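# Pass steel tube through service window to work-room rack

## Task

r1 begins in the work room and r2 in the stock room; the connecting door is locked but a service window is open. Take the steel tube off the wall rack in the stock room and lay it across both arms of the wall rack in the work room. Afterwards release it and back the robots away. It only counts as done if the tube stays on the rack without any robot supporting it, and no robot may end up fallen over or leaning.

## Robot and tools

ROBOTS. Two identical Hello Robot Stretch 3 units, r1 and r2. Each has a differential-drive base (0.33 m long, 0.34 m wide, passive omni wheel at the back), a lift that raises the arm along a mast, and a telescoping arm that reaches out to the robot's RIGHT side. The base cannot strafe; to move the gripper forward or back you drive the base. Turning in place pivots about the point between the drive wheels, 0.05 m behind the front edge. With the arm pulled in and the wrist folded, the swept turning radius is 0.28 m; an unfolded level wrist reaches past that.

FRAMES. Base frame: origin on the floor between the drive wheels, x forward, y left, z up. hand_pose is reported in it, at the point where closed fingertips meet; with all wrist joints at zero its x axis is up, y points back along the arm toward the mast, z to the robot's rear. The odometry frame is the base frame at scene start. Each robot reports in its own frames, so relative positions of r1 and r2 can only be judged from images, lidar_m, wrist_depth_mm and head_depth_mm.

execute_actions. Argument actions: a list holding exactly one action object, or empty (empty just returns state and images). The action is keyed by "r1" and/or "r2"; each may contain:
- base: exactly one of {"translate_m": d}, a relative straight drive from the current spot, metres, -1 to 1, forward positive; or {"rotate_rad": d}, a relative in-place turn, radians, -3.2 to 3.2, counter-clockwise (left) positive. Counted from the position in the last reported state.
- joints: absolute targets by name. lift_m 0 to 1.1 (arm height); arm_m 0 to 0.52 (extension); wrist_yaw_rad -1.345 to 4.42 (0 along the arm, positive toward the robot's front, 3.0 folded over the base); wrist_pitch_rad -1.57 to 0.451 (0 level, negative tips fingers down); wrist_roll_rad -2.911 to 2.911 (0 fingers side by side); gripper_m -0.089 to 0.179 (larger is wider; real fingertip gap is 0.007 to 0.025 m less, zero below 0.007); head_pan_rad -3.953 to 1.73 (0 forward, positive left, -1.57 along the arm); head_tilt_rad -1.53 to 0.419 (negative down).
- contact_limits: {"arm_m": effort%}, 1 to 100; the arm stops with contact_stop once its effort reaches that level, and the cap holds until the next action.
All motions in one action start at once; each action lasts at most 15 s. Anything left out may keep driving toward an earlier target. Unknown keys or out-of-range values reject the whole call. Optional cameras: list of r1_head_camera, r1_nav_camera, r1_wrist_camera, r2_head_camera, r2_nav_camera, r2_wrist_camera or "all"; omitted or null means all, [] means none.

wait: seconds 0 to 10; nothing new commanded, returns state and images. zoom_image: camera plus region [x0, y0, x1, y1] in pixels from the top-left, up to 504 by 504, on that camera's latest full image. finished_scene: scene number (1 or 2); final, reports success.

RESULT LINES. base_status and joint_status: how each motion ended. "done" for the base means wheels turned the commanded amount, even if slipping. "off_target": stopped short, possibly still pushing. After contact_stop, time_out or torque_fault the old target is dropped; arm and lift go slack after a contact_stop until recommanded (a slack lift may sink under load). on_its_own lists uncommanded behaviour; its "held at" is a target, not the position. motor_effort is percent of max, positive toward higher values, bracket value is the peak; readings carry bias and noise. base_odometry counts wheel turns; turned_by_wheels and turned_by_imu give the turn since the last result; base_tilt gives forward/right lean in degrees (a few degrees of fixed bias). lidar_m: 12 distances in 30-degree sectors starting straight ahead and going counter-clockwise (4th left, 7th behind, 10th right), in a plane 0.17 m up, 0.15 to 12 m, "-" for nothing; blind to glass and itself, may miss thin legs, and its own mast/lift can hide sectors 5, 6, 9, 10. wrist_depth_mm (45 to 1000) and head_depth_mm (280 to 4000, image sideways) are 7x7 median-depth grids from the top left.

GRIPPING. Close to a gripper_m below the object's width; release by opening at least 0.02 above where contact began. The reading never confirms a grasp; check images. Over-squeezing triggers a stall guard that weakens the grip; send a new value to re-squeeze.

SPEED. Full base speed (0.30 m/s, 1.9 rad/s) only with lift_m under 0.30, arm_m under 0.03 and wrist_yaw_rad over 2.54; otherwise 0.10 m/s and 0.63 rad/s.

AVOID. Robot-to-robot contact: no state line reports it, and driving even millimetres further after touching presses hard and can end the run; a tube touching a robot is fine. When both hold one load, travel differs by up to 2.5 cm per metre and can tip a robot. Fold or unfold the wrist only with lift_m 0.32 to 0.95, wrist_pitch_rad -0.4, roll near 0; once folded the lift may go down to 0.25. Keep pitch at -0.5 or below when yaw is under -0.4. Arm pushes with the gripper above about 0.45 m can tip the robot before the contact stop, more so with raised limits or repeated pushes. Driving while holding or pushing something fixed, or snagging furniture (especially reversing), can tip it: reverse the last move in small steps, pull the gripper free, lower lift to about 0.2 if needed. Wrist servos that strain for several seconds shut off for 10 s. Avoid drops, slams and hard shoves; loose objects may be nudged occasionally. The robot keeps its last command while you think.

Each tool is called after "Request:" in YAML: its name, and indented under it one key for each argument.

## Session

Request:
execute_actions:
  actions: []

Scene clock: 0.00 s.
r1.base_odometry: x=+0.000 y=+0.000 heading=+0.000 (m, m, rad; r1's odometry frame)
r1.turned_by_wheels: +0.000 (rad since the last result)
r1.turned_by_imu: +0.000 (rad since the last result)
r1.base_tilt: forward=-0.1 right=-0.1 (deg)
r1.lidar_m: 2.64 2.55 2.66 2.73 2.65 2.48 1.83 1.76 1.83 2.20 2.12 2.21
r1.head_depth_mm: 2114 2602 2663 2675 2689 2734 2136 / 2096 2867 2976 3025 3075 2942 2152 / 2096 3189 3269 3256 3297 3171 2153 / 2076 2996 3018 3024 3033 2986 2158 / 2065 2795 2836 2855 2852 2836 2172 / 2059 2664 2662 2651 2702 2671 2175 / 2052 2497 2520 2524 2539 2549 2188
r1.base_status: not commanded
r1.joint_positions: lift_m=+0.473 arm_m=-0.001 wrist_yaw_rad=+2.915 wrist_pitch_rad=-0.615 wrist_roll_rad=-0.009 gripper_m=+0.037 head_pan_rad=+0.018 head_tilt_rad=-0.023
r1.joint_status: not commanded
r1.motor_effort: left_wheel=+1 right_wheel=-1 lift_m=+32 arm_m=-1 wrist_yaw_rad=+0 wrist_pitch_rad=+6 wrist_roll_rad=+0 gripper_m=+0 head_pan_rad=+0 head_tilt_rad=+2 (%)
r1.hand_pose: x=+0.0226 y=+0.0466 z=+0.4446 quat_wxyz=(+0.288, +0.690, +0.138, +0.649) (m; r1's base frame)
r1.wrist_depth_mm: - - - - - - - / - - - - - - - / 978 - 986 - - - - / 804 799 811 863 835 852 847 / 710 715 725 711 726 712 731 / 623 618 - 613 637 625 633 / 547 575 - 561 553 558 568
r2.base_odometry: x=+0.000 y=+0.000 heading=+0.000 (m, m, rad; r2's odometry frame)
r2.turned_by_wheels: +0.000 (rad since the last result)
r2.turned_by_imu: +0.000 (rad since the last result)
r2.base_tilt: forward=+0.9 right=-2.1 (deg)
r2.lidar_m: 2.70 2.11 2.06 1.93 1.52 1.50 1.61 2.37 2.68 2.86 2.86 2.82
r2.head_depth_mm: 2077 2797 2846 2846 2862 2877 2211 / 2087 2980 3020 3054 3051 3011 2237 / 2112 3172 3285 3289 3252 3209 2247 / 2072 3270 3465 3478 3493 3263 2235 / 2115 3062 3086 3148 3167 3129 2227 / 2085 2753 2761 2748 2823 2777 2230 / 2119 2474 2471 2467 2521 2498 2217
r2.base_status: not commanded
r2.joint_positions: lift_m=+0.553 arm_m=+0.001 wrist_yaw_rad=+2.953 wrist_pitch_rad=-0.376 wrist_roll_rad=+0.016 gripper_m=+0.037 head_pan_rad=+0.011 head_tilt_rad=-0.010
r2.joint_status: not commanded
r2.motor_effort: left_wheel=+0 right_wheel=-1 lift_m=+30 arm_m=+0 wrist_yaw_rad=+0 wrist_pitch_rad=+8 wrist_roll_rad=+0 gripper_m=+0 head_pan_rad=+1 head_tilt_rad=+2 (%)
r2.hand_pose: x=+0.0217 y=+0.0796 z=+0.5752 quat_wxyz=(+0.198, +0.709, +0.065, +0.674) (m; r2's base frame)
r2.wrist_depth_mm: - - - - - - - / - - - - - - - / - - - - - - - / - - - - - - - / - - - - - - - / 955 933 - 911 954 952 922 / 793 790 782 799 774 807 786
pictures: r1_head_camera (sideways: a quarter turn clockwise sets it upright), r1_nav_camera (sideways: a quarter turn counterclockwise sets it upright), r1_wrist_camera, r2_head_camera (sideways: a quarter turn clockwise sets it upright), r2_nav_camera (sideways: a quarter turn counterclockwise sets it upright), r2_wrist_camera
Images, in order (width x height): r1_head_camera 896x504, r1_nav_camera 672x504, r1_wrist_camera 644x364, r2_head_camera 896x504, r2_nav_camera 672x504, r2_wrist_camera 644x364.

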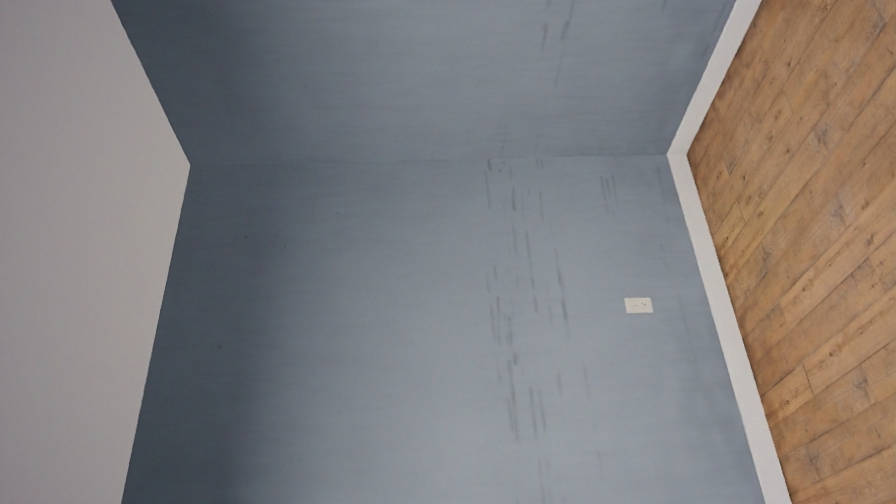

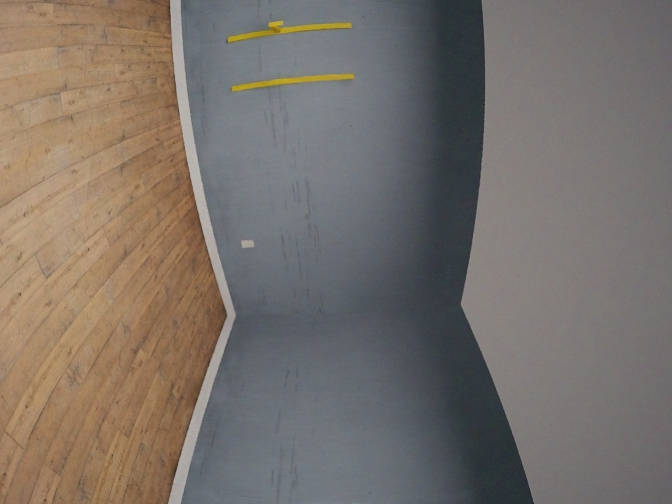

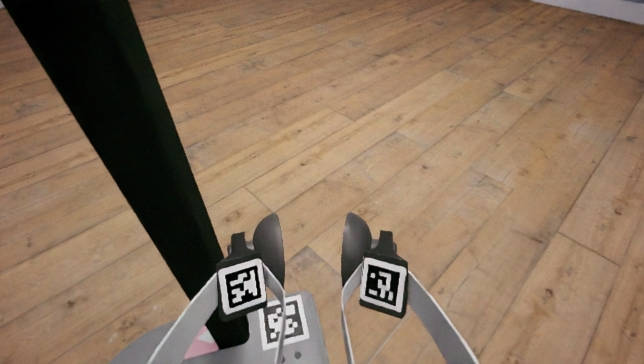

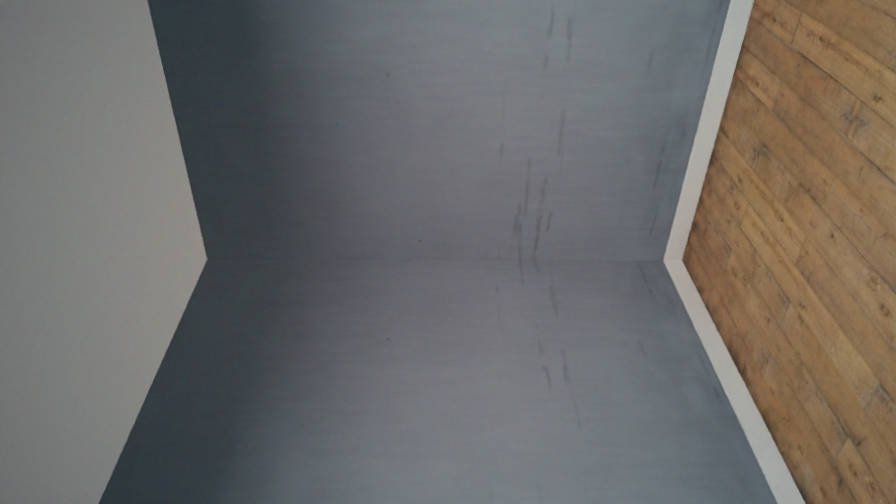

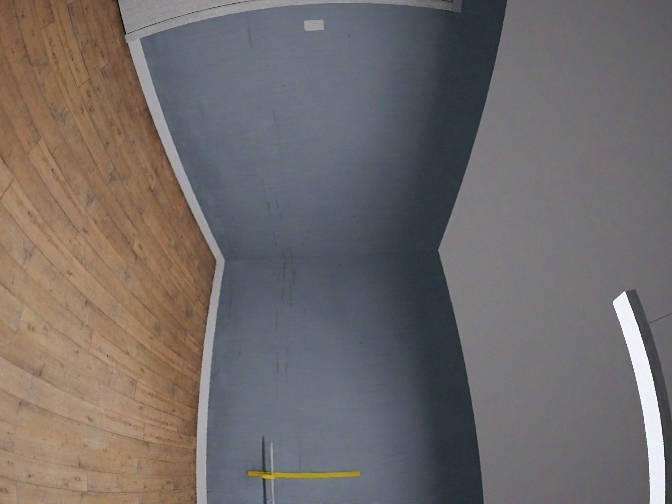

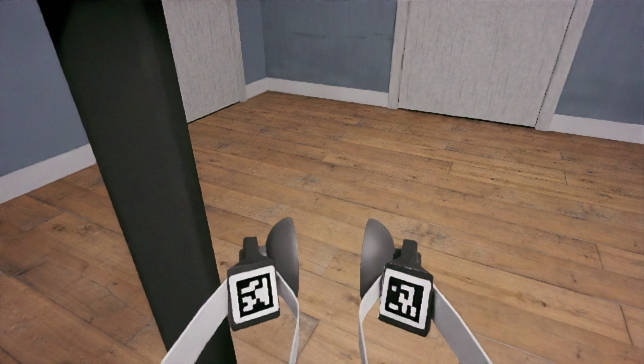

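Request:
execute_actions:
  actions:
    - {"r1":{"joints":{"lift_m":0.28,"wrist_pitch_rad":-0.4,"head_pan_rad":-2.62,"head_tilt_rad":-0.2}},"r2":{"base":{"rotate_rad":-0.775},"joints":{"lift_m":0.28,"wrist_pitch_rad":-0.4,"head_tilt_rad":-0.2}}}
  cameras: ["r1_head_camera","r1_nav_camera","r2_head_camera"]

Scene clock: 7.73 s.
r1.base_odometry: x=+0.000 y=+0.000 heading=+0.000 (m, m, rad; r1's odometry frame)
r1.turned_by_wheels: +0.000 (rad since the last result)
r1.turned_by_imu: +0.001 (rad since the last result)
r1.base_tilt: forward=-0.1 right=+0.0 (deg)
r1.lidar_m: 2.63 2.54 2.64 2.73 2.65 2.48 1.83 1.76 1.83 2.20 2.12 2.21
r1.head_depth_mm: 1627 1690 1752 1828 1914 1977 1701 / 1606 1699 1859 1831 1908 1976 1707 / 1604 - - 1930 1898 1996 1695 / 1597 - - 1939 1884 1971 1704 / 1599 - - 1964 1876 1968 1710 / 1591 - - 1994 1854 1940 1717 / 1564 1639 1709 1767 1848 1923 1723
r1.base_status: not commanded
r1.joint_positions: lift_m=+0.280 arm_m=-0.001 wrist_yaw_rad=+2.915 wrist_pitch_rad=-0.422 wrist_roll_rad=-0.009 gripper_m=+0.037 head_pan_rad=-2.613 head_tilt_rad=-0.198
r1.joint_status: all done
r1.motor_effort: left_wheel=+0(1) right_wheel=-1(0) lift_m=+23(26) arm_m=-1(1) wrist_yaw_rad=+1(1) wrist_pitch_rad=+10(12) wrist_roll_rad=+0(0) gripper_m=+0(0) head_pan_rad=-2(34) head_tilt_rad=-2(20) (%)
r1.hand_pose: x=+0.0290 y=+0.0743 z=+0.2921 quat_wxyz=(+0.225, +0.700, +0.071, +0.674) (m; r1's base frame)
r1.wrist_depth_mm: - - - - - - - / - - - - - - - / 913 939 985 979 978 - - / 736 - 738 741 749 749 762 / 592 - 620 596 604 605 598 / 502 487 - 508 517 502 503 / 439 - - 438 432 428 433
r2.base_odometry: x=+0.000 y=+0.000 heading=-0.775 (m, m, rad; r2's odometry frame)
r2.turned_by_wheels: -0.775 (rad since the last result)
r2.turned_by_imu: -0.787 (rad since the last result)
r2.base_tilt: forward=+1.0 right=-2.1 (deg)
r2.lidar_m: 2.81 2.84 2.29 2.06 2.08 1.64 1.50 1.51 1.87 2.68 2.70 3.08
r2.head_depth_mm: 2748 2824 2949 3099 3227 2282 1721 / 2659 2796 2921 3016 3116 2271 1710 / 2657 2749 2843 3012 3119 2261 1718 / 2583 2716 2813 2917 3056 2268 1715 / 2547 2677 2774 2871 3000 2252 1713 / 2519 2630 2717 2833 2922 2269 1706 / 2464 2587 2683 2775 2904 2264 1709
r2.base_status: done
r2.joint_positions: lift_m=+0.280 arm_m=+0.001 wrist_yaw_rad=+2.953 wrist_pitch_rad=-0.415 wrist_roll_rad=+0.016 gripper_m=+0.037 head_pan_rad=+0.011 head_tilt_rad=-0.198
r2.joint_status: all done
r2.motor_effort: left_wheel=+3(8) right_wheel=-2(4) lift_m=+20(25) arm_m=+0(0) wrist_yaw_rad=+0(0) wrist_pitch_rad=+8(9) wrist_roll_rad=+0(0) gripper_m=+0(0) head_pan_rad=+0(1) head_tilt_rad=-2(20) (%)
r2.hand_pose: x=+0.0208 y=+0.0749 z=+0.2938 quat_wxyz=(+0.211, +0.708, +0.079, +0.670) (m; r2's base frame)
r2.wrist_depth_mm: - - - - - - - / - - - - - - - / - - - - - - - / 790 - 780 798 795 794 785 / 641 640 656 635 665 646 636 / 534 535 - 534 542 540 532 / 473 - - - 447 461 460
pictures: r1_head_camera (sideways: a quarter turn clockwise sets it upright), r1_nav_camera (sideways: a quarter turn counterclockwise sets it upright), r2_head_camera (sideways: a quarter turn clockwise sets it upright)
Images, in order (width x height): r1_head_camera 896x504, r1_nav_camera 672x504, r2_head_camera 896x504.

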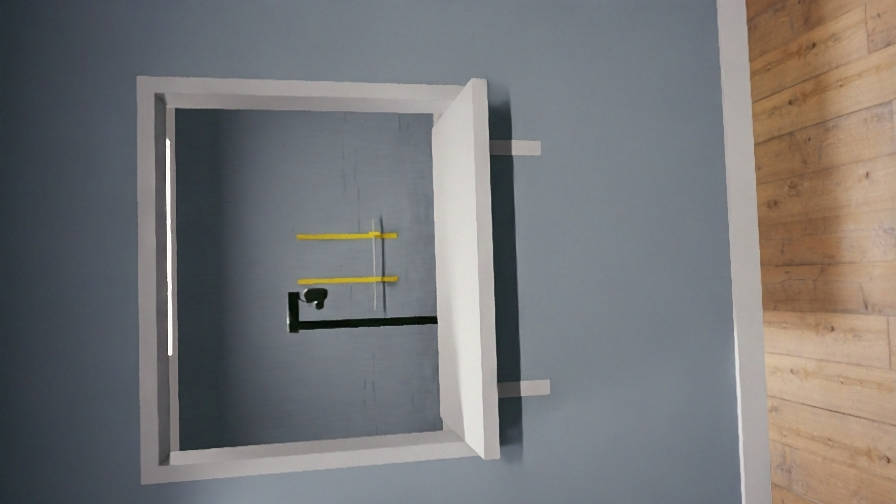

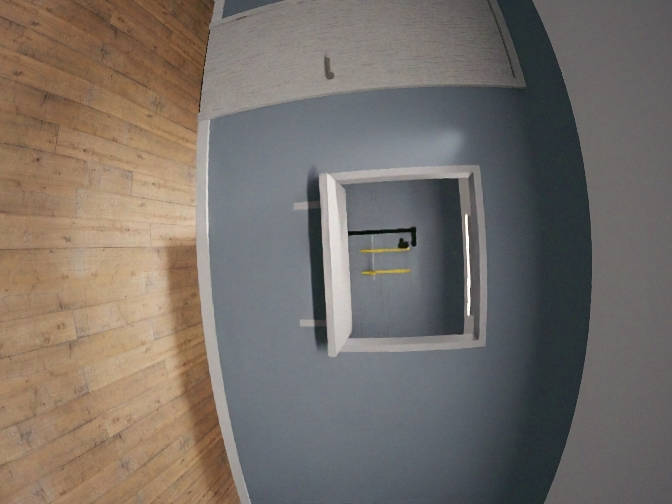

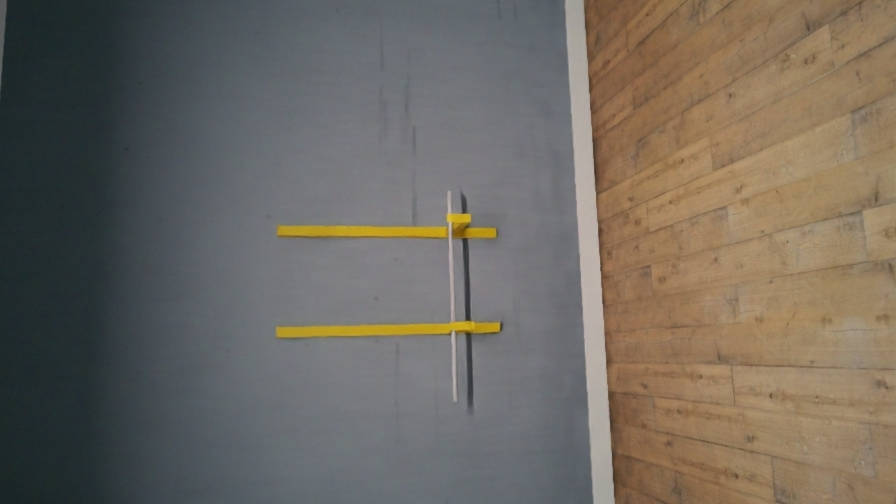

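Request:
execute_actions:
  actions:
    - {"r1":{"base":{"rotate_rad":0.52},"joints":{"head_pan_rad":-1.57,"head_tilt_rad":-0.6}},"r2":{"base":{"translate_m":1.0},"joints":{"head_pan_rad":-1.57,"head_tilt_rad":-0.6}}}
  cameras: []

Request:
execute_actions:
  actions:
    - {"r1":{"base":{"translate_m":-1.0}},"r2":{"base":{"translate_m":1.0}}}
  cameras: []

Request:
execute_actions:
  actions:
    - {"r1":{"base":{"translate_m":-0.24}},"r2":{"base":{"rotate_rad":1.71},"joints":{"lift_m":0.295}}}
  cameras: ["r2_head_camera","r2_nav_camera"]

Scene clock: 34.87 s.
r1.base_odometry: x=+0.000 y=+0.000 heading=+0.520 (m, m, rad; r1's odometry frame)
r1.turned_by_wheels: +0.520 (rad since the last result)
r1.turned_by_imu: +0.506 (rad since the last result)
r1.base_tilt: forward=+0.0 right=+0.0 (deg)
r1.lidar_m: 2.55 2.64 2.73 2.63 2.52 1.83 1.76 1.83 2.20 2.12 2.20 2.65
r1.head_depth_mm: 1879 2092 2352 2329 1798 1473 1247 / 1871 2091 2328 2327 1800 1474 1246 / 1858 2074 2299 2313 1799 1475 1249 / 1844 2042 2298 2316 1813 1472 1250 / 1831 2032 2270 2322 1804 1473 1251 / 1809 2012 2244 2329 1791 1482 1248 / 1793 1992 2224 2325 1807 1477 1250
r1.base_status: done
r1.joint_positions: lift_m=+0.280 arm_m=-0.001 wrist_yaw_rad=+2.915 wrist_pitch_rad=-0.422 wrist_roll_rad=-0.009 gripper_m=+0.037 head_pan_rad=-1.577 head_tilt_rad=-0.593
r1.joint_status: all done
r1.motor_effort: left_wheel=-2(10) right_wheel=+1(7) lift_m=+22(22) arm_m=-1(0) wrist_yaw_rad=+0(0) wrist_pitch_rad=+10(10) wrist_roll_rad=+0(0) gripper_m=+0(0) head_pan_rad=+3(35) head_tilt_rad=-5(37) (%)
r1.hand_pose: x=+0.0290 y=+0.0743 z=+0.2921 quat_wxyz=(+0.225, +0.700, +0.070, +0.674) (m; r1's base frame)
r1.wrist_depth_mm: - - - - - - - / - - - - - - - / 947 962 955 982 985 - - / 745 - 752 749 754 745 751 / 587 - 617 591 604 593 590 / 500 488 - 500 516 497 506 / 438 - - 438 427 432 431
r2.base_odometry: x=+0.715 y=-0.700 heading=-0.775 (m, m, rad; r2's odometry frame)
r2.turned_by_wheels: +0.000 (rad since the last result)
r2.turned_by_imu: -0.004 (rad since the last result)
r2.base_tilt: forward=+0.9 right=-2.1 (deg)
r2.lidar_m: 1.83 1.84 2.27 2.24 2.25 2.69 2.48 2.50 2.77 2.52 2.55 2.01
r2.head_depth_mm: 2310 2608 2853 2295 1794 1483 1254 / 2287 2543 2796 2289 1798 1476 1256 / 2275 2494 2784 2283 1785 1477 1252 / 2209 2459 2734 2295 1798 1479 1250 / 2204 2423 2698 2286 1783 1469 1247 / 2161 2384 2670 2300 1791 1478 1256 / 2130 2356 2630 2293 1781 1480 1251
r2.base_status: done
r2.joint_positions: lift_m=+0.280 arm_m=+0.001 wrist_yaw_rad=+2.953 wrist_pitch_rad=-0.415 wrist_roll_rad=+0.016 gripper_m=+0.037 head_pan_rad=-1.563 head_tilt_rad=-0.593
r2.joint_status: all done
r2.motor_effort: left_wheel=+3(12) right_wheel=-2(5) lift_m=+21(21) arm_m=+0(2) wrist_yaw_rad=+0(0) wrist_pitch_rad=+8(9) wrist_roll_rad=+0(0) gripper_m=-1(0) head_pan_rad=-4(58) head_tilt_rad=-4(34) (%)
r2.hand_pose: x=+0.0208 y=+0.0749 z=+0.2937 quat_wxyz=(+0.211, +0.708, +0.079, +0.670) (m; r2's base frame)
r2.wrist_depth_mm: - - - - - - - / - - - - - - - / - - - - - - - / 805 - 781 787 785 787 796 / 643 640 659 644 658 630 644 / 534 535 - 528 543 532 529 / 470 - - - 444 456 453
pictures: none
No camera images: the call's "cameras" was empty. Leave "cameras" out to get every camera's image.

Scene clock: 39.87 s.
r1.base_odometry: x=-0.868 y=-0.497 heading=+0.520 (m, m, rad; r1's odometry frame)
r1.turned_by_wheels: +0.000 (rad since the last result)
r1.turned_by_imu: +0.000 (rad since the last result)
r1.base_tilt: forward=-0.1 right=+0.1 (deg)
r1.lidar_m: 3.52 3.64 2.73 2.62 1.10 0.80 0.77 0.80 1.09 2.13 2.21 3.00
r1.head_depth_mm: 1827 1922 1932 1963 1799 1474 1249 / 1880 2086 2350 2294 1805 1471 1248 / 1864 2074 2320 2317 1808 1478 1247 / 1842 2041 2314 2326 1808 1480 1245 / 1844 2024 2303 2321 1799 1474 1250 / 1819 2005 2243 2328 1799 1481 1250 / 1803 2002 2238 2306 1817 1475 1252
r1.base_status: done
r1.joint_positions: lift_m=+0.280 arm_m=-0.001 wrist_yaw_rad=+2.915 wrist_pitch_rad=-0.422 wrist_roll_rad=-0.009 gripper_m=+0.037 head_pan_rad=-1.577 head_tilt_rad=-0.593
r1.joint_status: not commanded
r1.motor_effort: left_wheel=-2(13) right_wheel=+1(4) lift_m=+23(22) arm_m=+0(0) wrist_yaw_rad=+0(0) wrist_pitch_rad=+10(10) wrist_roll_rad=+0(0) gripper_m=+0(1) head_pan_rad=+3(3) head_tilt_rad=-4(4) (%)
r1.hand_pose: x=+0.0290 y=+0.0744 z=+0.2922 quat_wxyz=(+0.225, +0.700, +0.070, +0.674) (m; r1's base frame)
r1.wrist_depth_mm: - - - - - - - / - - - - - - - / 955 972 998 968 969 - - / 741 - 742 750 748 760 762 / 577 - 630 593 611 611 601 / 489 488 - 501 526 501 503 / 436 - - 439 430 430 430
r2.base_odometry: x=+1.429 y=-1.399 heading=-0.775 (m, m, rad; r2's odometry frame)
r2.turned_by_wheels: +0.000 (rad since the last result)
r2.turned_by_imu: -0.003 (rad since the last result)
r2.base_tilt: forward=+1.0 right=-2.1 (deg)
r2.lidar_m: 0.84 0.85 1.05 2.10 2.41 2.95 3.45 3.49 2.59 2.37 1.44 0.93
r2.head_depth_mm: 2176 2450 2728 2257 1795 1466 1255 / 2146 2390 2678 2313 1785 1480 1254 / 2115 2375 2660 2284 1799 1480 1251 / 2086 2330 2612 2293 1794 1478 1249 / 2065 2278 2582 2284 1786 1478 1253 / 2025 2235 2494 2273 1802 1479 1253 / 1995 2186 2457 2278 1788 1468 1255
r2.base_status: done
r2.joint_positions: lift_m=+0.280 arm_m=+0.001 wrist_yaw_rad=+2.953 wrist_pitch_rad=-0.415 wrist_roll_rad=+0.016 gripper_m=+0.037 head_pan_rad=-1.563 head_tilt_rad=-0.593
r2.joint_status: not commanded
r2.motor_effort: left_wheel=+3(13) right_wheel=-2(4) lift_m=+21(21) arm_m=+0(0) wrist_yaw_rad=+0(0) wrist_pitch_rad=+9(9) wrist_roll_rad=+0(0) gripper_m=-1(0) head_pan_rad=-3(4) head_tilt_rad=-5(5) (%)
r2.hand_pose: x=+0.0208 y=+0.0749 z=+0.2937 quat_wxyz=(+0.211, +0.708, +0.079, +0.670) (m; r2's base frame)
r2.wrist_depth_mm: - - - - - - 804 / - - - - - - 810 / - - - - - 982 840 / 800 - 793 789 797 787 782 / 633 638 670 635 671 636 637 / 542 536 - 532 549 529 531 / 471 - - - 445 459 460
pictures: none
No camera images: the call's "cameras" was empty. Leave "cameras" out to get every camera's image.

Scene clock: 42.33 s.
r1.base_odometry: x=-1.076 y=-0.616 heading=+0.520 (m, m, rad; r1's odometry frame)
r1.turned_by_wheels: +0.000 (rad since the last result)
r1.turned_by_imu: +0.000 (rad since the last result)
r1.base_tilt: forward=-0.1 right=+0.0 (deg)
r1.lidar_m: 3.76 3.75 2.73 2.12 0.76 0.55 0.53 0.55 0.75 1.91 2.21 3.00
r1.head_depth_mm: 1246 1271 1305 1340 1356 1406 1245 / 1750 1731 1818 1865 1755 1477 1252 / 1856 2075 2332 2310 1805 1477 1252 / 1856 2050 2298 2317 1805 1477 1246 / 1832 2048 2282 2325 1803 1477 1246 / 1819 2026 2256 2331 1807 1482 1254 / 1807 2013 2227 2333 1805 1476 1249
r1.base_status: done
r1.joint_positions: lift_m=+0.280 arm_m=-0.001 wrist_yaw_rad=+2.915 wrist_pitch_rad=-0.422 wrist_roll_rad=-0.009 gripper_m=+0.037 head_pan_rad=-1.577 head_tilt_rad=-0.593
r1.joint_status: not commanded
r1.motor_effort: left_wheel=-1(14) right_wheel=+1(4) lift_m=+23(22) arm_m=-1(0) wrist_yaw_rad=+0(1) wrist_pitch_rad=+10(10) wrist_roll_rad=+0(0) gripper_m=+1(1) head_pan_rad=+3(3) head_tilt_rad=-4(4) (%)
r1.hand_pose: x=+0.0290 y=+0.0744 z=+0.2922 quat_wxyz=(+0.225, +0.700, +0.070, +0.674) (m; r1's base frame)
r1.wrist_depth_mm: - - - - - - - / - - - - - - - / 801 961 973 989 982 - - / 726 - 745 744 746 749 745 / 597 - 608 595 598 598 604 / 497 487 - 509 520 504 493 / 441 - - 437 425 433 431
r2.base_odometry: x=+1.429 y=-1.399 heading=+0.935 (m, m, rad; r2's odometry frame)
r2.turned_by_wheels: +1.710 (rad since the last result)
r2.turned_by_imu: +1.726 (rad since the last result)
r2.base_tilt: forward=+1.0 right=-2.2 (deg)
r2.lidar_m: 2.39 2.46 3.28 3.44 3.46 2.49 2.37 1.23 0.88 0.85 0.87 1.17
r2.head_depth_mm: 701 782 880 1002 1155 1374 1254 / 697 766 862 966 873 1375 1252 / 705 781 873 997 1151 1367 1258 / 702 779 871 987 1144 1355 1258 / 700 778 869 988 1141 1355 1253 / 699 776 866 965 1112 1350 1251 / 681 758 861 979 1085 1333 1251
r2.base_status: done
r2.joint_positions: lift_m=+0.295 arm_m=+0.001 wrist_yaw_rad=+2.953 wrist_pitch_rad=-0.416 wrist_roll_rad=+0.016 gripper_m=+0.037 head_pan_rad=-1.563 head_tilt_rad=-0.593
r2.joint_status: all done
r2.motor_effort: left_wheel=-3(9) right_wheel=+1(7) lift_m=+40(41) arm_m=+0(1) wrist_yaw_rad=+0(0) wrist_pitch_rad=+9(9) wrist_roll_rad=+0(0) gripper_m=+0(0) head_pan_rad=-4(4) head_tilt_rad=-4(4) (%)
r2.hand_pose: x=+0.0208 y=+0.0748 z=+0.3077 quat_wxyz=(+0.211, +0.708, +0.079, +0.670) (m; r2's base frame)
r2.wrist_depth_mm: - - - - - - - / - - - - - - - / - - - - - - - / 827 - 823 820 817 815 806 / 660 657 685 656 699 652 651 / 544 551 - 547 558 549 552 / 468 488 - - 457 473 471
pictures: r2_head_camera (sideways: a quarter turn clockwise sets it upright), r2_nav_camera (sideways: a quarter turn counterclockwise sets it upright)
Images, in order (width x height): r2_head_camera 896x504, r2_nav_camera 672x504.

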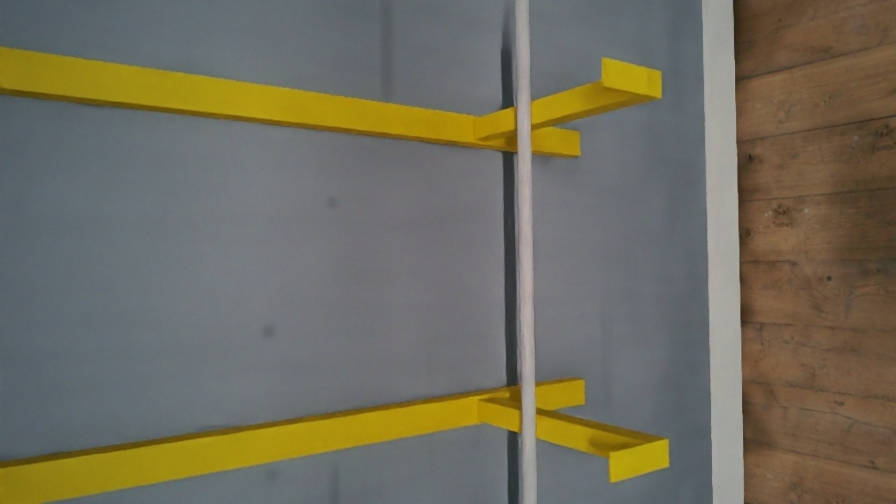

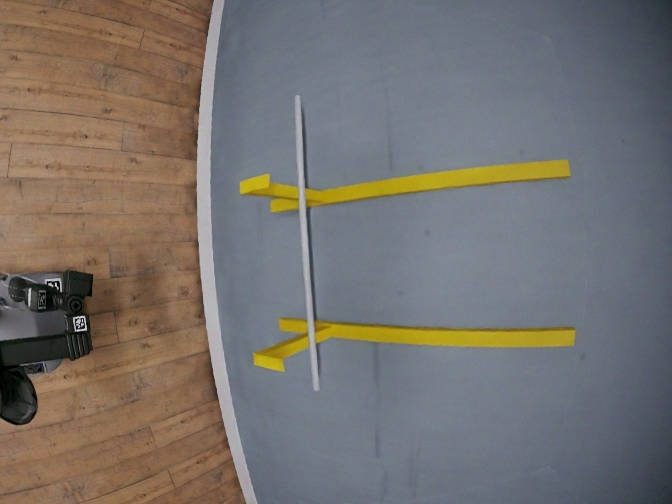

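Request:
execute_actions:
  actions:
    - {"r1":{"joints":{"lift_m":0.34}},"r2":{"base":{"translate_m":0.12},"joints":{"lift_m":0.36}}}
  cameras: []

Request:
execute_actions:
  actions:
    - {"r1":{"joints":{"lift_m":0.62,"wrist_yaw_rad":0}},"r2":{"joints":{"lift_m":0.62,"wrist_yaw_rad":0}}}
  cameras: []

Request:
execute_actions:
  actions:
    - {"r1":{"joints":{"lift_m":0.8,"wrist_pitch_rad":-1.55,"wrist_roll_rad":1.57,"gripper_m":0.1}},"r2":{"joints":{"arm_m":0.17,"wrist_pitch_rad":0.02,"wrist_roll_rad":1.57,"gripper_m":0.1}}}
  cameras: ["r2_head_camera","r2_nav_camera","r2_wrist_camera"]

Scene clock: 50.37 s.
r1.base_odometry: x=-1.076 y=-0.616 heading=+0.520 (m, m, rad; r1's odometry frame)
r1.turned_by_wheels: +0.000 (rad since the last result)
r1.turned_by_imu: +0.001 (rad since the last result)
r1.base_tilt: forward=-0.1 right=+0.0 (deg)
r1.lidar_m: 3.76 3.74 2.73 2.13 0.76 0.55 0.53 0.55 0.75 1.91 2.21 3.00
r1.head_depth_mm: 1246 1278 1308 1339 1362 1396 1248 / 1747 1735 1814 1869 1752 1480 1248 / 1871 2050 2319 2320 1812 1471 1249 / 1849 2053 2314 2313 1794 1479 1248 / 1841 2040 2275 2331 1799 1478 1249 / 1827 2010 2265 2319 1809 1480 1248 / 1797 2001 2237 2311 1801 1480 1249
r1.base_status: not commanded
r1.joint_positions: lift_m=+0.340 arm_m=-0.001 wrist_yaw_rad=+2.915 wrist_pitch_rad=-0.421 wrist_roll_rad=-0.009 gripper_m=+0.037 head_pan_rad=-1.577 head_tilt_rad=-0.593
r1.joint_status: all done
r1.motor_effort: left_wheel=-2(1) right_wheel=+1(1) lift_m=+41(44) arm_m=-1(0) wrist_yaw_rad=+1(0) wrist_pitch_rad=+10(10) wrist_roll_rad=+0(1) gripper_m=+0(0) head_pan_rad=+3(3) head_tilt_rad=-4(4) (%)
r1.hand_pose: x=+0.0290 y=+0.0744 z=+0.3515 quat_wxyz=(+0.225, +0.700, +0.070, +0.674) (m; r1's base frame)
r1.wrist_depth_mm: - - - - - - - / - - - - - - - / 830 - - - - - - / 774 - 849 822 869 856 854 / 661 - 715 696 669 683 691 / 558 557 - 566 586 570 576 / 483 486 - 500 488 488 498
r2.base_odometry: x=+1.501 y=-1.302 heading=+0.935 (m, m, rad; r2's odometry frame)
r2.turned_by_wheels: +0.000 (rad since the last result)
r2.turned_by_imu: -0.002 (rad since the last result)
r2.base_tilt: forward=+0.9 right=-2.1 (deg)
r2.lidar_m: 2.27 2.34 3.12 3.46 3.58 2.60 2.49 1.23 0.88 0.84 0.87 1.16
r2.head_depth_mm: 706 777 860 964 1113 1369 1254 / 702 781 874 994 1148 1358 1253 / 701 779 876 991 1136 1351 1255 / 702 775 869 988 1140 1347 1253 / 689 763 847 962 1063 1342 1252 / 691 770 863 982 1137 1339 1253 / 696 770 859 974 1124 1333 1249
r2.base_status: done
r2.joint_positions: lift_m=+0.360 arm_m=+0.001 wrist_yaw_rad=+2.953 wrist_pitch_rad=-0.416 wrist_roll_rad=+0.016 gripper_m=+0.037 head_pan_rad=-1.563 head_tilt_rad=-0.593
r2.joint_status: all done
r2.motor_effort: left_wheel=-2(9) right_wheel=+1(6) lift_m=+40(40) arm_m=+0(1) wrist_yaw_rad=+0(0) wrist_pitch_rad=+9(9) wrist_roll_rad=+0(0) gripper_m=+0(0) head_pan_rad=-3(4) head_tilt_rad=-4(4) (%)
r2.hand_pose: x=+0.0208 y=+0.0748 z=+0.3727 quat_wxyz=(+0.211, +0.708, +0.079, +0.670) (m; r2's base frame)
r2.wrist_depth_mm: - - - - - - - / - - - - - - - / - - - - - - - / 952 - 958 943 951 940 926 / 760 769 801 760 792 766 750 / 640 640 - 640 645 641 628 / 541 540 - 564 533 544 548
pictures: none
No camera images: the call's "cameras" was empty. Leave "cameras" out to get every camera's image.

Scene clock: 53.73 s.
r1.base_odometry: x=-1.076 y=-0.616 heading=+0.520 (m, m, rad; r1's odometry frame)
r1.turned_by_wheels: +0.000 (rad since the last result)
r1.turned_by_imu: +0.000 (rad since the last result)
r1.base_tilt: forward=-0.1 right=+0.0 (deg)
r1.lidar_m: 3.76 3.73 2.72 2.13 0.76 0.55 0.53 0.55 0.75 1.91 2.21 3.00
r1.head_depth_mm: 1249 1274 1310 1340 1359 1399 1244 / 1750 1728 1815 1859 1753 1473 1248 / 1873 2070 2320 2331 1806 1482 1244 / 1845 2046 2302 2329 1816 1477 1303 / 1834 2046 2269 2327 1809 1484 1248 / 1814 2015 2263 2314 1808 1474 1254 / 1798 2003 2240 2329 1811 1480 1242
r1.base_status: not commanded
r1.joint_positions: lift_m=+0.620 arm_m=-0.001 wrist_yaw_rad=+0.003 wrist_pitch_rad=-0.421 wrist_roll_rad=-0.009 gripper_m=+0.037 head_pan_rad=-1.577 head_tilt_rad=-0.593
r1.joint_status: all done
r1.motor_effort: left_wheel=-1(2) right_wheel=+1(1) lift_m=+41(42) arm_m=+0(1) wrist_yaw_rad=-2(3) wrist_pitch_rad=+10(10) wrist_roll_rad=+0(0) gripper_m=+0(0) head_pan_rad=+3(3) head_tilt_rad=-4(3) (%)
r1.hand_pose: x=-0.0207 y=-0.3678 z=+0.6315 quat_wxyz=(+0.695, +0.150, -0.688, -0.146) (m; r1's base frame)
r1.wrist_depth_mm: - - - - - 815 566 / - - - - - 772 566 / - - - - - 782 568 / - - - - - 846 573 / - - - - - 841 563 / 890 900 907 880 922 826 579 / 782 774 781 784 786 773 575
r2.base_odometry: x=+1.501 y=-1.302 heading=+0.935 (m, m, rad; r2's odometry frame)
r2.turned_by_wheels: +0.000 (rad since the last result)
r2.turned_by_imu: -0.001 (rad since the last result)
r2.base_tilt: forward=+0.9 right=-2.1 (deg)
r2.lidar_m: 2.27 2.33 3.13 3.46 3.59 2.61 2.49 1.23 0.88 0.84 0.87 1.16
r2.head_depth_mm: 704 778 860 965 1104 1373 1254 / 704 781 875 990 1149 1363 1252 / 701 781 870 985 1148 1359 1246 / 700 776 867 985 1143 1351 1248 / 691 760 854 964 1065 1340 1248 / 690 770 863 981 1133 1341 1251 / 694 771 863 976 1125 1329 1254
r2.base_status: not commanded
r2.joint_positions: lift_m=+0.620 arm_m=+0.001 wrist_yaw_rad=+0.003 wrist_pitch_rad=-0.416 wrist_roll_rad=+0.016 gripper_m=+0.037 head_pan_rad=-1.563 head_tilt_rad=-0.593
r2.joint_status: all done
r2.motor_effort: left_wheel=-3(2) right_wheel=+1(1) lift_m=+40(41) arm_m=+0(0) wrist_yaw_rad=-3(4) wrist_pitch_rad=+9(9) wrist_roll_rad=+0(0) gripper_m=-1(0) head_pan_rad=-3(4) head_tilt_rad=-4(4) (%)
r2.hand_pose: x=-0.0209 y=-0.3706 z=+0.6327 quat_wxyz=(+0.687, +0.146, -0.697, -0.146) (m; r2's base frame)
r2.wrist_depth_mm: 560 401 395 558 556 454 397 / 599 586 584 602 593 581 596 / 653 661 646 649 650 644 646 / 729 734 719 719 732 712 705 / 821 797 792 790 780 791 798 / 890 873 874 868 855 880 886 / 830 829 816 838 805 843 843
pictures: none
No camera images: the call's "cameras" was empty. Leave "cameras" out to get every camera's image.

Scene clock: 56.23 s.
r1.base_odometry: x=-1.076 y=-0.616 heading=+0.520 (m, m, rad; r1's odometry frame)
r1.turned_by_wheels: +0.000 (rad since the last result)
r1.turned_by_imu: +0.000 (rad since the last result)
r1.base_tilt: forward=+0.0 right=+0.1 (deg)
r1.lidar_m: 3.76 3.75 2.72 2.13 0.76 0.55 0.53 0.55 0.75 1.91 2.21 3.00
r1.head_depth_mm: 1245 1271 1304 1335 1358 1398 1304 / 1743 1735 1808 1870 1751 1477 1308 / 1857 2068 2331 2326 1796 1472 1278 / 1856 2058 2293 2305 1813 1482 1264 / 1837 2026 2282 2338 1805 1479 1251 / 1808 2015 2254 2329 1806 1477 1250 / 1805 2011 2221 2321 1800 1478 1244
r1.base_status: not commanded
r1.joint_positions: lift_m=+0.800 arm_m=-0.001 wrist_yaw_rad=+0.003 wrist_pitch_rad=-1.540 wrist_roll_rad=+1.563 gripper_m=+0.100 head_pan_rad=-1.577 head_tilt_rad=-0.593
r1.joint_status: all done
r1.motor_effort: left_wheel=-2(2) right_wheel=+1(1) lift_m=+41(43) arm_m=-1(1) wrist_yaw_rad=-1(2) wrist_pitch_rad=-3(8) wrist_roll_rad=+3(3) gripper_m=+1(99) head_pan_rad=+3(3) head_tilt_rad=-5(4) (%)
r1.hand_pose: x=-0.0216 y=-0.1273 z=+0.6815 quat_wxyz=(+0.004, +0.004, -0.718, -0.697) (m; r1's base frame)
r1.wrist_depth_mm: 788 775 781 793 779 777 789 / 794 807 792 802 - 806 817 / 830 810 820 798 - 797 824 / 838 829 842 834 842 829 858 / 857 871 861 849 854 865 876 / 887 896 875 880 922 929 870 / 931 902 898 919 903 909 908
r2.base_odometry: x=+1.501 y=-1.302 heading=+0.935 (m, m, rad; r2's odometry frame)
r2.turned_by_wheels: +0.000 (rad since the last result)
r2.turned_by_imu: -0.001 (rad since the last result)
r2.base_tilt: forward=+0.9 right=-2.1 (deg)
r2.lidar_m: 2.27 2.34 3.12 3.46 3.58 2.61 2.49 1.23 0.88 0.84 0.87 1.16
r2.head_depth_mm: 706 778 862 963 1110 1370 1247 / 703 779 871 988 1148 1327 - / 703 778 871 989 1148 1290 - / 703 775 867 986 1137 1314 1229 / 688 761 848 966 1067 1344 1252 / 691 771 859 981 1132 1345 1254 / 694 769 860 971 1124 1336 1248
r2.base_status: not commanded
r2.joint_positions: lift_m=+0.620 arm_m=+0.170 wrist_yaw_rad=+0.002 wrist_pitch_rad=+0.000 wrist_roll_rad=+1.570 gripper_m=+0.100 head_pan_rad=-1.563 head_tilt_rad=-0.593
r2.joint_status: all done
r2.motor_effort: left_wheel=-3(3) right_wheel=+1(1) lift_m=+40(40) arm_m=+4(4) wrist_yaw_rad=-3(3) wrist_pitch_rad=+11(12) wrist_roll_rad=+0(3) gripper_m=+0(100) head_pan_rad=-4(4) head_tilt_rad=-5(4) (%)
r2.hand_pose: x=-0.0208 y=-0.5708 z=+0.7338 quat_wxyz=(+0.001, +0.001, -1.000, -0.001) (m; r2's base frame)
r2.wrist_depth_mm: 427 423 420 415 413 408 406 / 442 434 432 425 417 419 416 / 451 445 438 436 425 424 420 / 461 456 451 446 441 438 427 / 472 463 459 461 444 443 435 / 447 443 440 436 428 441 449 / 495 492 482 475 466 470 461
pictures: r2_head_camera (sideways: a quarter turn clockwise sets it upright), r2_nav_camera (sideways: a quarter turn counterclockwise sets it upright), r2_wrist_camera
Images, in order (width x height): r2_head_camera 896x504, r2_nav_camera 672x504, r2_wrist_camera 644x364.

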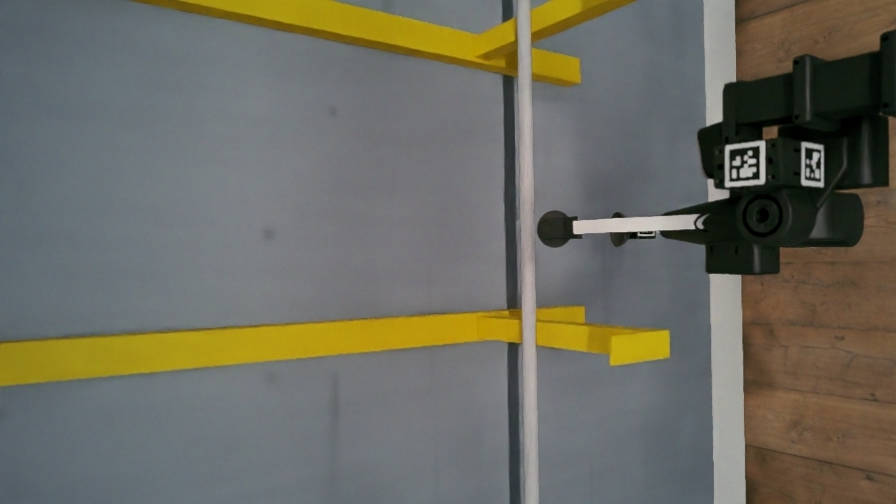

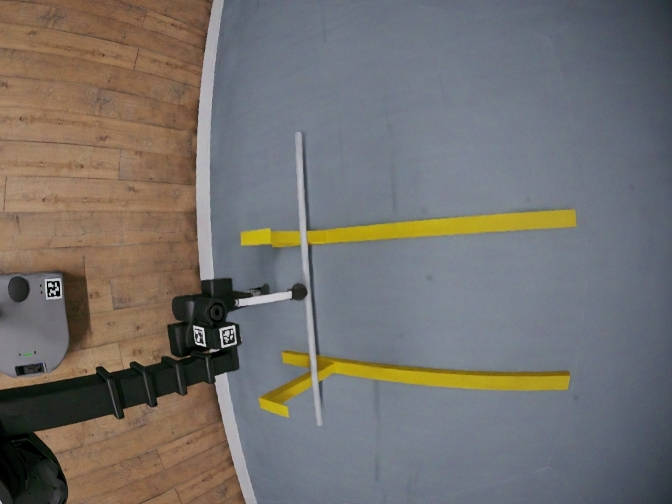

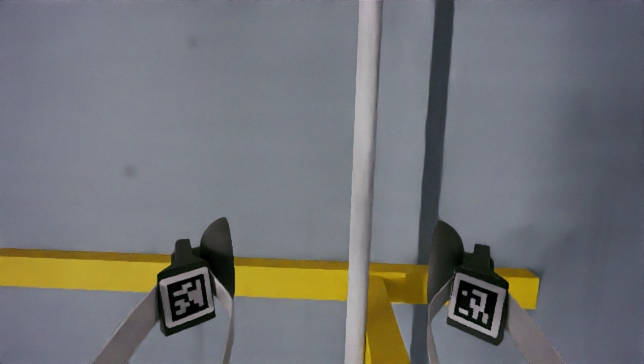

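Request:
execute_actions:
  actions:
    - {"r1":{"base":{"rotate_rad":-1.6},"joints":{"lift_m":1.0,"wrist_pitch_rad":-1.57}},"r2":{"joints":{"arm_m":0.30,"lift_m":0.602}}}
  cameras: ["r2_nav_camera","r2_wrist_camera","r1_nav_camera"]

Scene clock: 62.40 s.
r1.base_odometry: x=-1.076 y=-0.616 heading=-1.080 (m, m, rad; r1's odometry frame)
r1.turned_by_wheels: -1.600 (rad since the last result)
r1.turned_by_imu: -1.560 (rad since the last result)
r1.base_tilt: forward=+0.0 right=+0.0 (deg)
r1.lidar_m: 1.84 2.20 2.96 3.77 3.80 2.74 2.29 0.77 0.56 0.53 0.55 0.74
r1.head_depth_mm: - - 3316 - - - - / - - 3273 719 - - - / - - 3251 703 - - - / - - 3245 704 - - - / - - 3226 676 528 812 940 / - - 3235 676 527 472 977 / - - 3238 675 528 469 957
r1.base_status: done
r1.joint_positions: lift_m=+1.000 arm_m=-0.001 wrist_yaw_rad=+0.003 wrist_pitch_rad=-1.558 wrist_roll_rad=+1.563 gripper_m=+0.100 head_pan_rad=-1.577 head_tilt_rad=-0.593
r1.joint_status: all done
joint sent to its limit — the command would take r1.wrist_pitch_rad past its lower limit, so that joint was sent only as far as its limit.
r1.motor_effort: left_wheel=+3(9) right_wheel=-2(5) lift_m=+41(42) arm_m=-1(1) wrist_yaw_rad=-2(2) wrist_pitch_rad=-4(4) wrist_roll_rad=+3(3) gripper_m=+0(0) head_pan_rad=+3(3) head_tilt_rad=-4(4) (%)
r1.hand_pose: x=-0.0216 y=-0.1226 z=+0.8818 quat_wxyz=(+0.004, +0.004, -0.711, -0.703) (m; r1's base frame)
r1.wrist_depth_mm: 501 737 959 947 939 - 998 / 499 744 964 993 - - - / 488 731 - - - - - / 501 719 - - - - - / 497 717 - - - - - / 493 626 - - - - - / 482 783 - - - - -
r2.base_odometry: x=+1.501 y=-1.302 heading=+0.935 (m, m, rad; r2's odometry frame)
r2.turned_by_wheels: +0.000 (rad since the last result)
r2.turned_by_imu: -0.001 (rad since the last result)
r2.base_tilt: forward=+0.9 right=-2.1 (deg)
r2.lidar_m: 2.27 2.34 3.12 3.47 3.57 2.60 2.49 1.23 0.88 0.84 0.87 1.17
r2.head_depth_mm: 703 778 863 963 1108 1374 1251 / 705 782 870 993 1115 1326 - / 702 777 868 989 1122 1371 1255 / 700 776 867 982 1111 1366 1250 / 690 765 850 962 1073 1340 1251 / 691 771 864 976 1128 1337 1253 / 695 768 862 976 1132 1341 1251
r2.base_status: not commanded
r2.joint_positions: lift_m=+0.602 arm_m=+0.300 wrist_yaw_rad=+0.002 wrist_pitch_rad=+0.000 wrist_roll_rad=+1.570 gripper_m=+0.100 head_pan_rad=-1.563 head_tilt_rad=-0.593
r2.joint_status: all done
r2.motor_effort: left_wheel=-3(3) right_wheel=+1(1) lift_m=+20(36) arm_m=+4(5) wrist_yaw_rad=-2(2) wrist_pitch_rad=+11(11) wrist_roll_rad=+0(0) gripper_m=+1(0) head_pan_rad=-4(4) head_tilt_rad=-4(4) (%)
r2.hand_pose: x=-0.0208 y=-0.7009 z=+0.7168 quat_wxyz=(+0.001, +0.001, -1.000, +0.000) (m; r2's base frame)
r2.wrist_depth_mm: 299 295 294 288 285 286 286 / 303 303 300 294 295 292 290 / 312 310 309 300 300 298 296 / 316 317 312 309 308 305 301 / 325 323 317 318 315 311 308 / 333 332 328 323 325 316 316 / 311 306 305 302 299 298 318
pictures: r1_nav_camera (sideways: a quarter turn counterclockwise sets it upright), r2_nav_camera (sideways: a quarter turn counterclockwise sets it upright), r2_wrist_camera
Images, in order (width x height): r1_nav_camera 672x504, r2_nav_camera 672x504, r2_wrist_camera 644x364.

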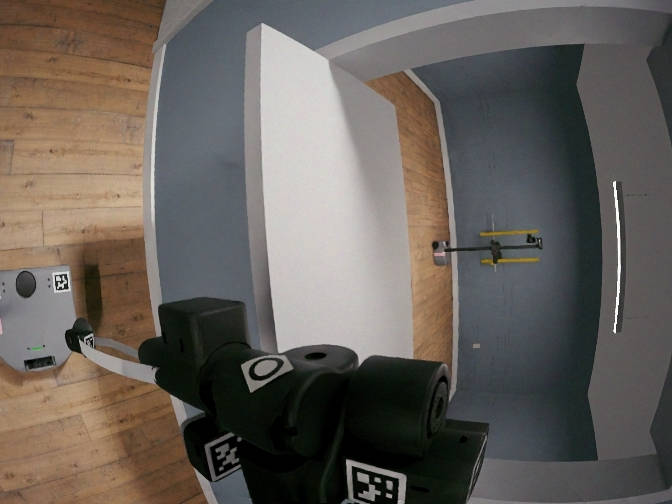

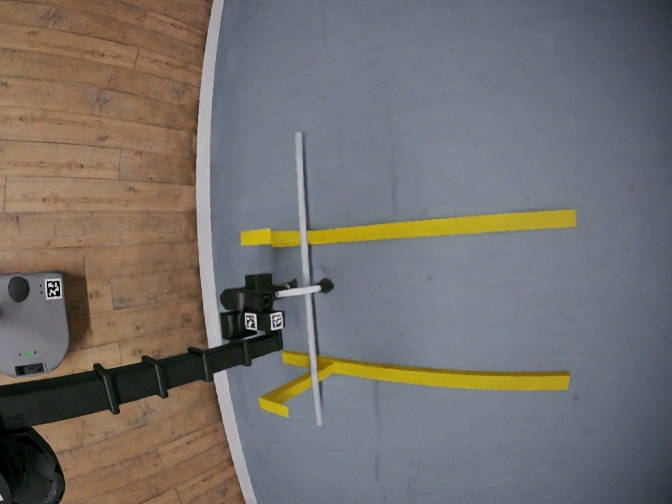

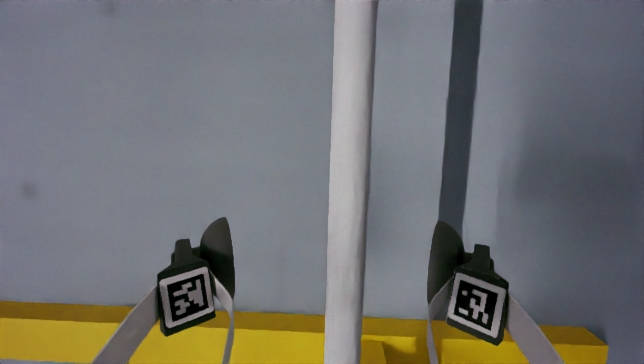

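Request:
execute_actions:
  actions:
    - {"r1":{"joints":{"lift_m":1.095,"arm_m":0.1}},"r2":{"joints":{"gripper_m":-0.027,"lift_m":0.596}}}
  cameras: ["r2_wrist_camera"]

Request:
execute_actions:
  actions:
    - {"r2":{"joints":{"lift_m":0.72}}}
  cameras: ["r2_wrist_camera","r2_nav_camera","r1_wrist_camera","r1_nav_camera"]

Scene clock: 67.87 s.
r1.base_odometry: x=-1.076 y=-0.616 heading=-1.080 (m, m, rad; r1's odometry frame)
r1.turned_by_wheels: +0.000 (rad since the last result)
r1.turned_by_imu: +0.001 (rad since the last result)
r1.base_tilt: forward=-0.1 right=+0.0 (deg)
r1.lidar_m: 1.84 2.21 2.97 3.76 3.82 2.75 2.29 0.77 0.56 0.53 0.55 0.74
r1.head_depth_mm: - - - 750 504 871 1087 / - - - 750 511 855 1064 / - - - - 511 845 1036 / - - - - - 842 983 / - - 3258 - 503 813 1001 / - - 3249 676 528 472 975 / - - 3246 677 528 469 957
r1.base_status: not commanded
r1.joint_positions: lift_m=+1.095 arm_m=+0.100 wrist_yaw_rad=+0.002 wrist_pitch_rad=-1.559 wrist_roll_rad=+1.564 gripper_m=+0.100 head_pan_rad=-1.577 head_tilt_rad=-0.593
r1.joint_status: all done
r1.motor_effort: left_wheel=+3(3) right_wheel=-2(2) lift_m=+42(42) arm_m=+3(3) wrist_yaw_rad=-1(3) wrist_pitch_rad=-3(4) wrist_roll_rad=+3(3) gripper_m=+0(0) head_pan_rad=+3(3) head_tilt_rad=-4(5) (%)
r1.hand_pose: x=-0.0216 y=-0.2233 z=+0.9768 quat_wxyz=(+0.004, +0.003, -0.711, -0.703) (m; r1's base frame)
r1.wrist_depth_mm: 205 206 - - - - - / 209 212 - - - - - / 214 217 - - - - - / 219 222 - - - - - / 224 229 - - - - - / 232 234 - - - - - / 238 242 - - - - -
r2.base_odometry: x=+1.501 y=-1.302 heading=+0.935 (m, m, rad; r2's odometry frame)
r2.turned_by_wheels: +0.000 (rad since the last result)
r2.turned_by_imu: -0.001 (rad since the last result)
r2.base_tilt: forward=+0.8 right=-2.1 (deg)
r2.lidar_m: 2.27 2.34 3.13 3.47 3.57 2.61 2.48 1.23 0.88 0.84 0.87 1.16
r2.head_depth_mm: 704 778 861 961 1110 1371 1250 / 704 778 874 995 1121 1330 - / 702 776 869 983 1114 - 1249 / 701 776 870 985 1126 1368 1255 / 688 763 848 965 1067 1345 1254 / 690 772 865 976 1132 1347 1253 / 696 770 859 980 1133 1331 1252
r2.base_status: not commanded
r2.joint_positions: lift_m=+0.596 arm_m=+0.300 wrist_yaw_rad=+0.002 wrist_pitch_rad=-0.002 wrist_roll_rad=+1.575 gripper_m=-0.026 head_pan_rad=-1.563 head_tilt_rad=-0.593
r2.joint_status: all done
r2.motor_effort: left_wheel=-2(2) right_wheel=+1(1) lift_m=+21(21) arm_m=+2(3) wrist_yaw_rad=-2(2) wrist_pitch_rad=+12(13) wrist_roll_rad=-2(2) gripper_m=-24(97) head_pan_rad=-4(4) head_tilt_rad=-4(4) (%)
r2.hand_pose: x=-0.0208 y=-0.7008 z=+0.7103 quat_wxyz=(-0.002, +0.001, -1.000, -0.001) (m; r2's base frame)
r2.wrist_depth_mm: 298 297 293 289 290 285 283 / 306 304 298 295 292 289 289 / 311 309 306 298 302 298 296 / 318 317 313 309 308 304 302 / 325 323 323 153 314 309 311 / 333 333 329 155 319 318 314 / 308 309 304 300 299 299 323
pictures: r2_wrist_camera
Images, in order (width x height): r2_wrist_camera 644x364.

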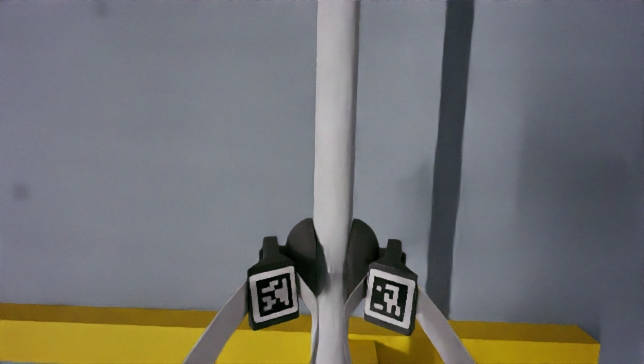

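Scene clock: 69.83 s.
r1.base_odometry: x=-1.076 y=-0.616 heading=-1.080 (m, m, rad; r1's odometry frame)
r1.turned_by_wheels: +0.000 (rad since the last result)
r1.turned_by_imu: +0.000 (rad since the last result)
r1.base_tilt: forward=-0.1 right=-0.1 (deg)
r1.lidar_m: 1.84 2.20 2.97 3.75 3.80 2.74 2.29 0.77 0.56 0.53 0.55 0.74
r1.head_depth_mm: - - - 749 503 873 1086 / - - - 750 511 855 1065 / - - - - 511 842 1030 / - - - - - 842 985 / - - 3251 - 504 812 994 / - - 3232 677 528 471 980 / - - 3236 677 528 470 957
r1.base_status: not commanded
r1.joint_positions: lift_m=+1.095 arm_m=+0.100 wrist_yaw_rad=+0.002 wrist_pitch_rad=-1.559 wrist_roll_rad=+1.564 gripper_m=+0.100 head_pan_rad=-1.577 head_tilt_rad=-0.593
r1.joint_status: not commanded
r1.motor_effort: left_wheel=+3(3) right_wheel=-2(3) lift_m=+41(41) arm_m=+3(3) wrist_yaw_rad=-1(1) wrist_pitch_rad=-3(3) wrist_roll_rad=+2(3) gripper_m=+0(0) head_pan_rad=+3(3) head_tilt_rad=-5(4) (%)
r1.hand_pose: x=-0.0216 y=-0.2233 z=+0.9768 quat_wxyz=(+0.004, +0.003, -0.711, -0.703) (m; r1's base frame)
r1.wrist_depth_mm: 204 208 - - - - - / 209 211 - - - - - / 214 217 - - - - - / 218 222 - - - - - / 226 226 - - - - - / 231 233 - - - - - / 238 242 - - - - -
r2.base_odometry: x=+1.501 y=-1.302 heading=+0.935 (m, m, rad; r2's odometry frame)
r2.turned_by_wheels: +0.000 (rad since the last result)
r2.turned_by_imu: +0.000 (rad since the last result)
r2.base_tilt: forward=+0.9 right=-2.1 (deg)
r2.lidar_m: 2.27 2.34 3.14 3.46 3.59 2.61 2.49 1.23 0.88 0.84 0.87 1.16
r2.head_depth_mm: 706 775 863 958 1086 1335 - / 704 782 872 974 - 1361 1256 / 701 777 870 991 - 1354 1248 / 702 776 870 971 1164 1348 1255 / 689 761 849 946 1063 1348 1248 / 693 769 863 959 1132 1347 1254 / 696 770 859 958 1124 1339 1253
r2.base_status: not commanded
r2.joint_positions: lift_m=+0.719 arm_m=+0.300 wrist_yaw_rad=+0.002 wrist_pitch_rad=-0.032 wrist_roll_rad=+1.575 gripper_m=-0.026 head_pan_rad=-1.563 head_tilt_rad=-0.593
r2.joint_status: all done
r2.motor_effort: left_wheel=-3(2) right_wheel=+1(1) lift_m=+43(43) arm_m=+3(3) wrist_yaw_rad=-3(3) wrist_pitch_rad=+27(28) wrist_roll_rad=-2(2) gripper_m=-26(26) head_pan_rad=-4(4) head_tilt_rad=-4(4) (%)
r2.hand_pose: x=-0.0208 y=-0.7000 z=+0.8256 quat_wxyz=(-0.001, +0.001, -1.000, -0.016) (m; r2's base frame)
r2.wrist_depth_mm: 295 290 293 144 290 290 291 / 297 300 296 297 298 297 299 / 304 304 305 300 303 301 305 / 311 310 311 306 311 311 312 / 319 317 319 153 318 318 319 / 327 321 328 156 322 328 326 / 300 302 303 301 304 303 305
pictures: r1_nav_camera (sideways: a quarter turn counterclockwise sets it upright), r1_wrist_camera, r2_nav_camera (sideways: a quarter turn counterclockwise sets it upright), r2_wrist_camera
Images, in order (width x height): r1_nav_camera 672x504, r1_wrist_camera 644x364, r2_nav_camera 672x504, r2_wrist_camera 644x364.

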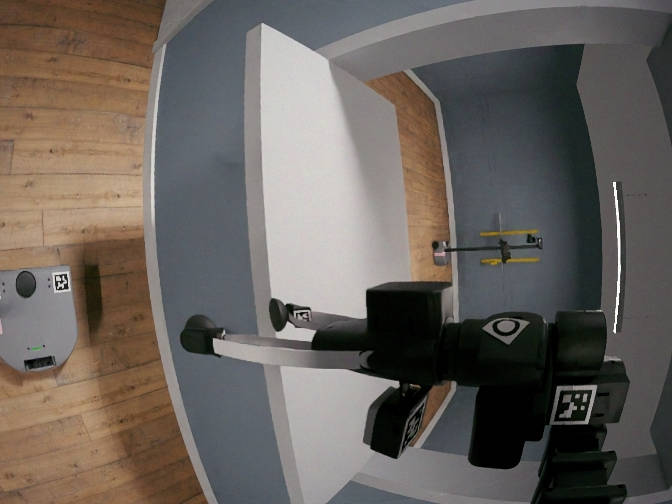

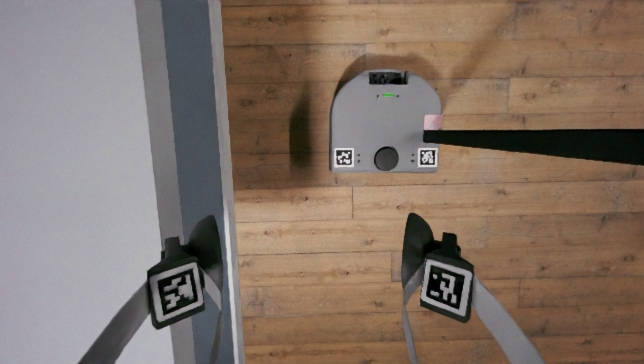

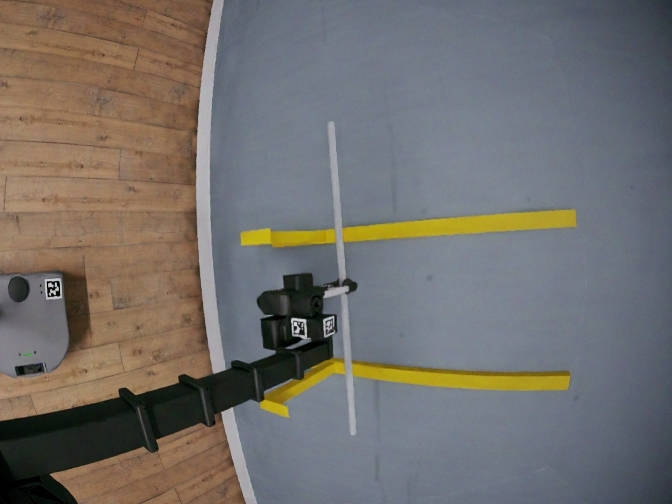

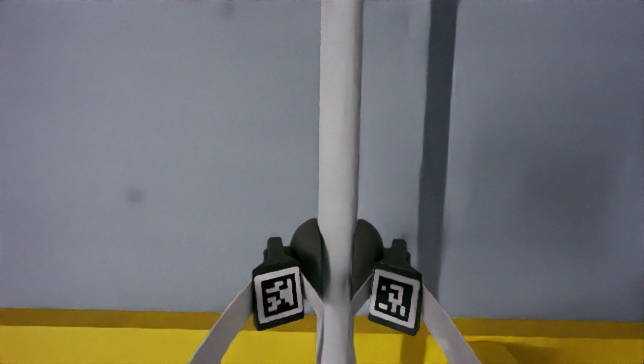

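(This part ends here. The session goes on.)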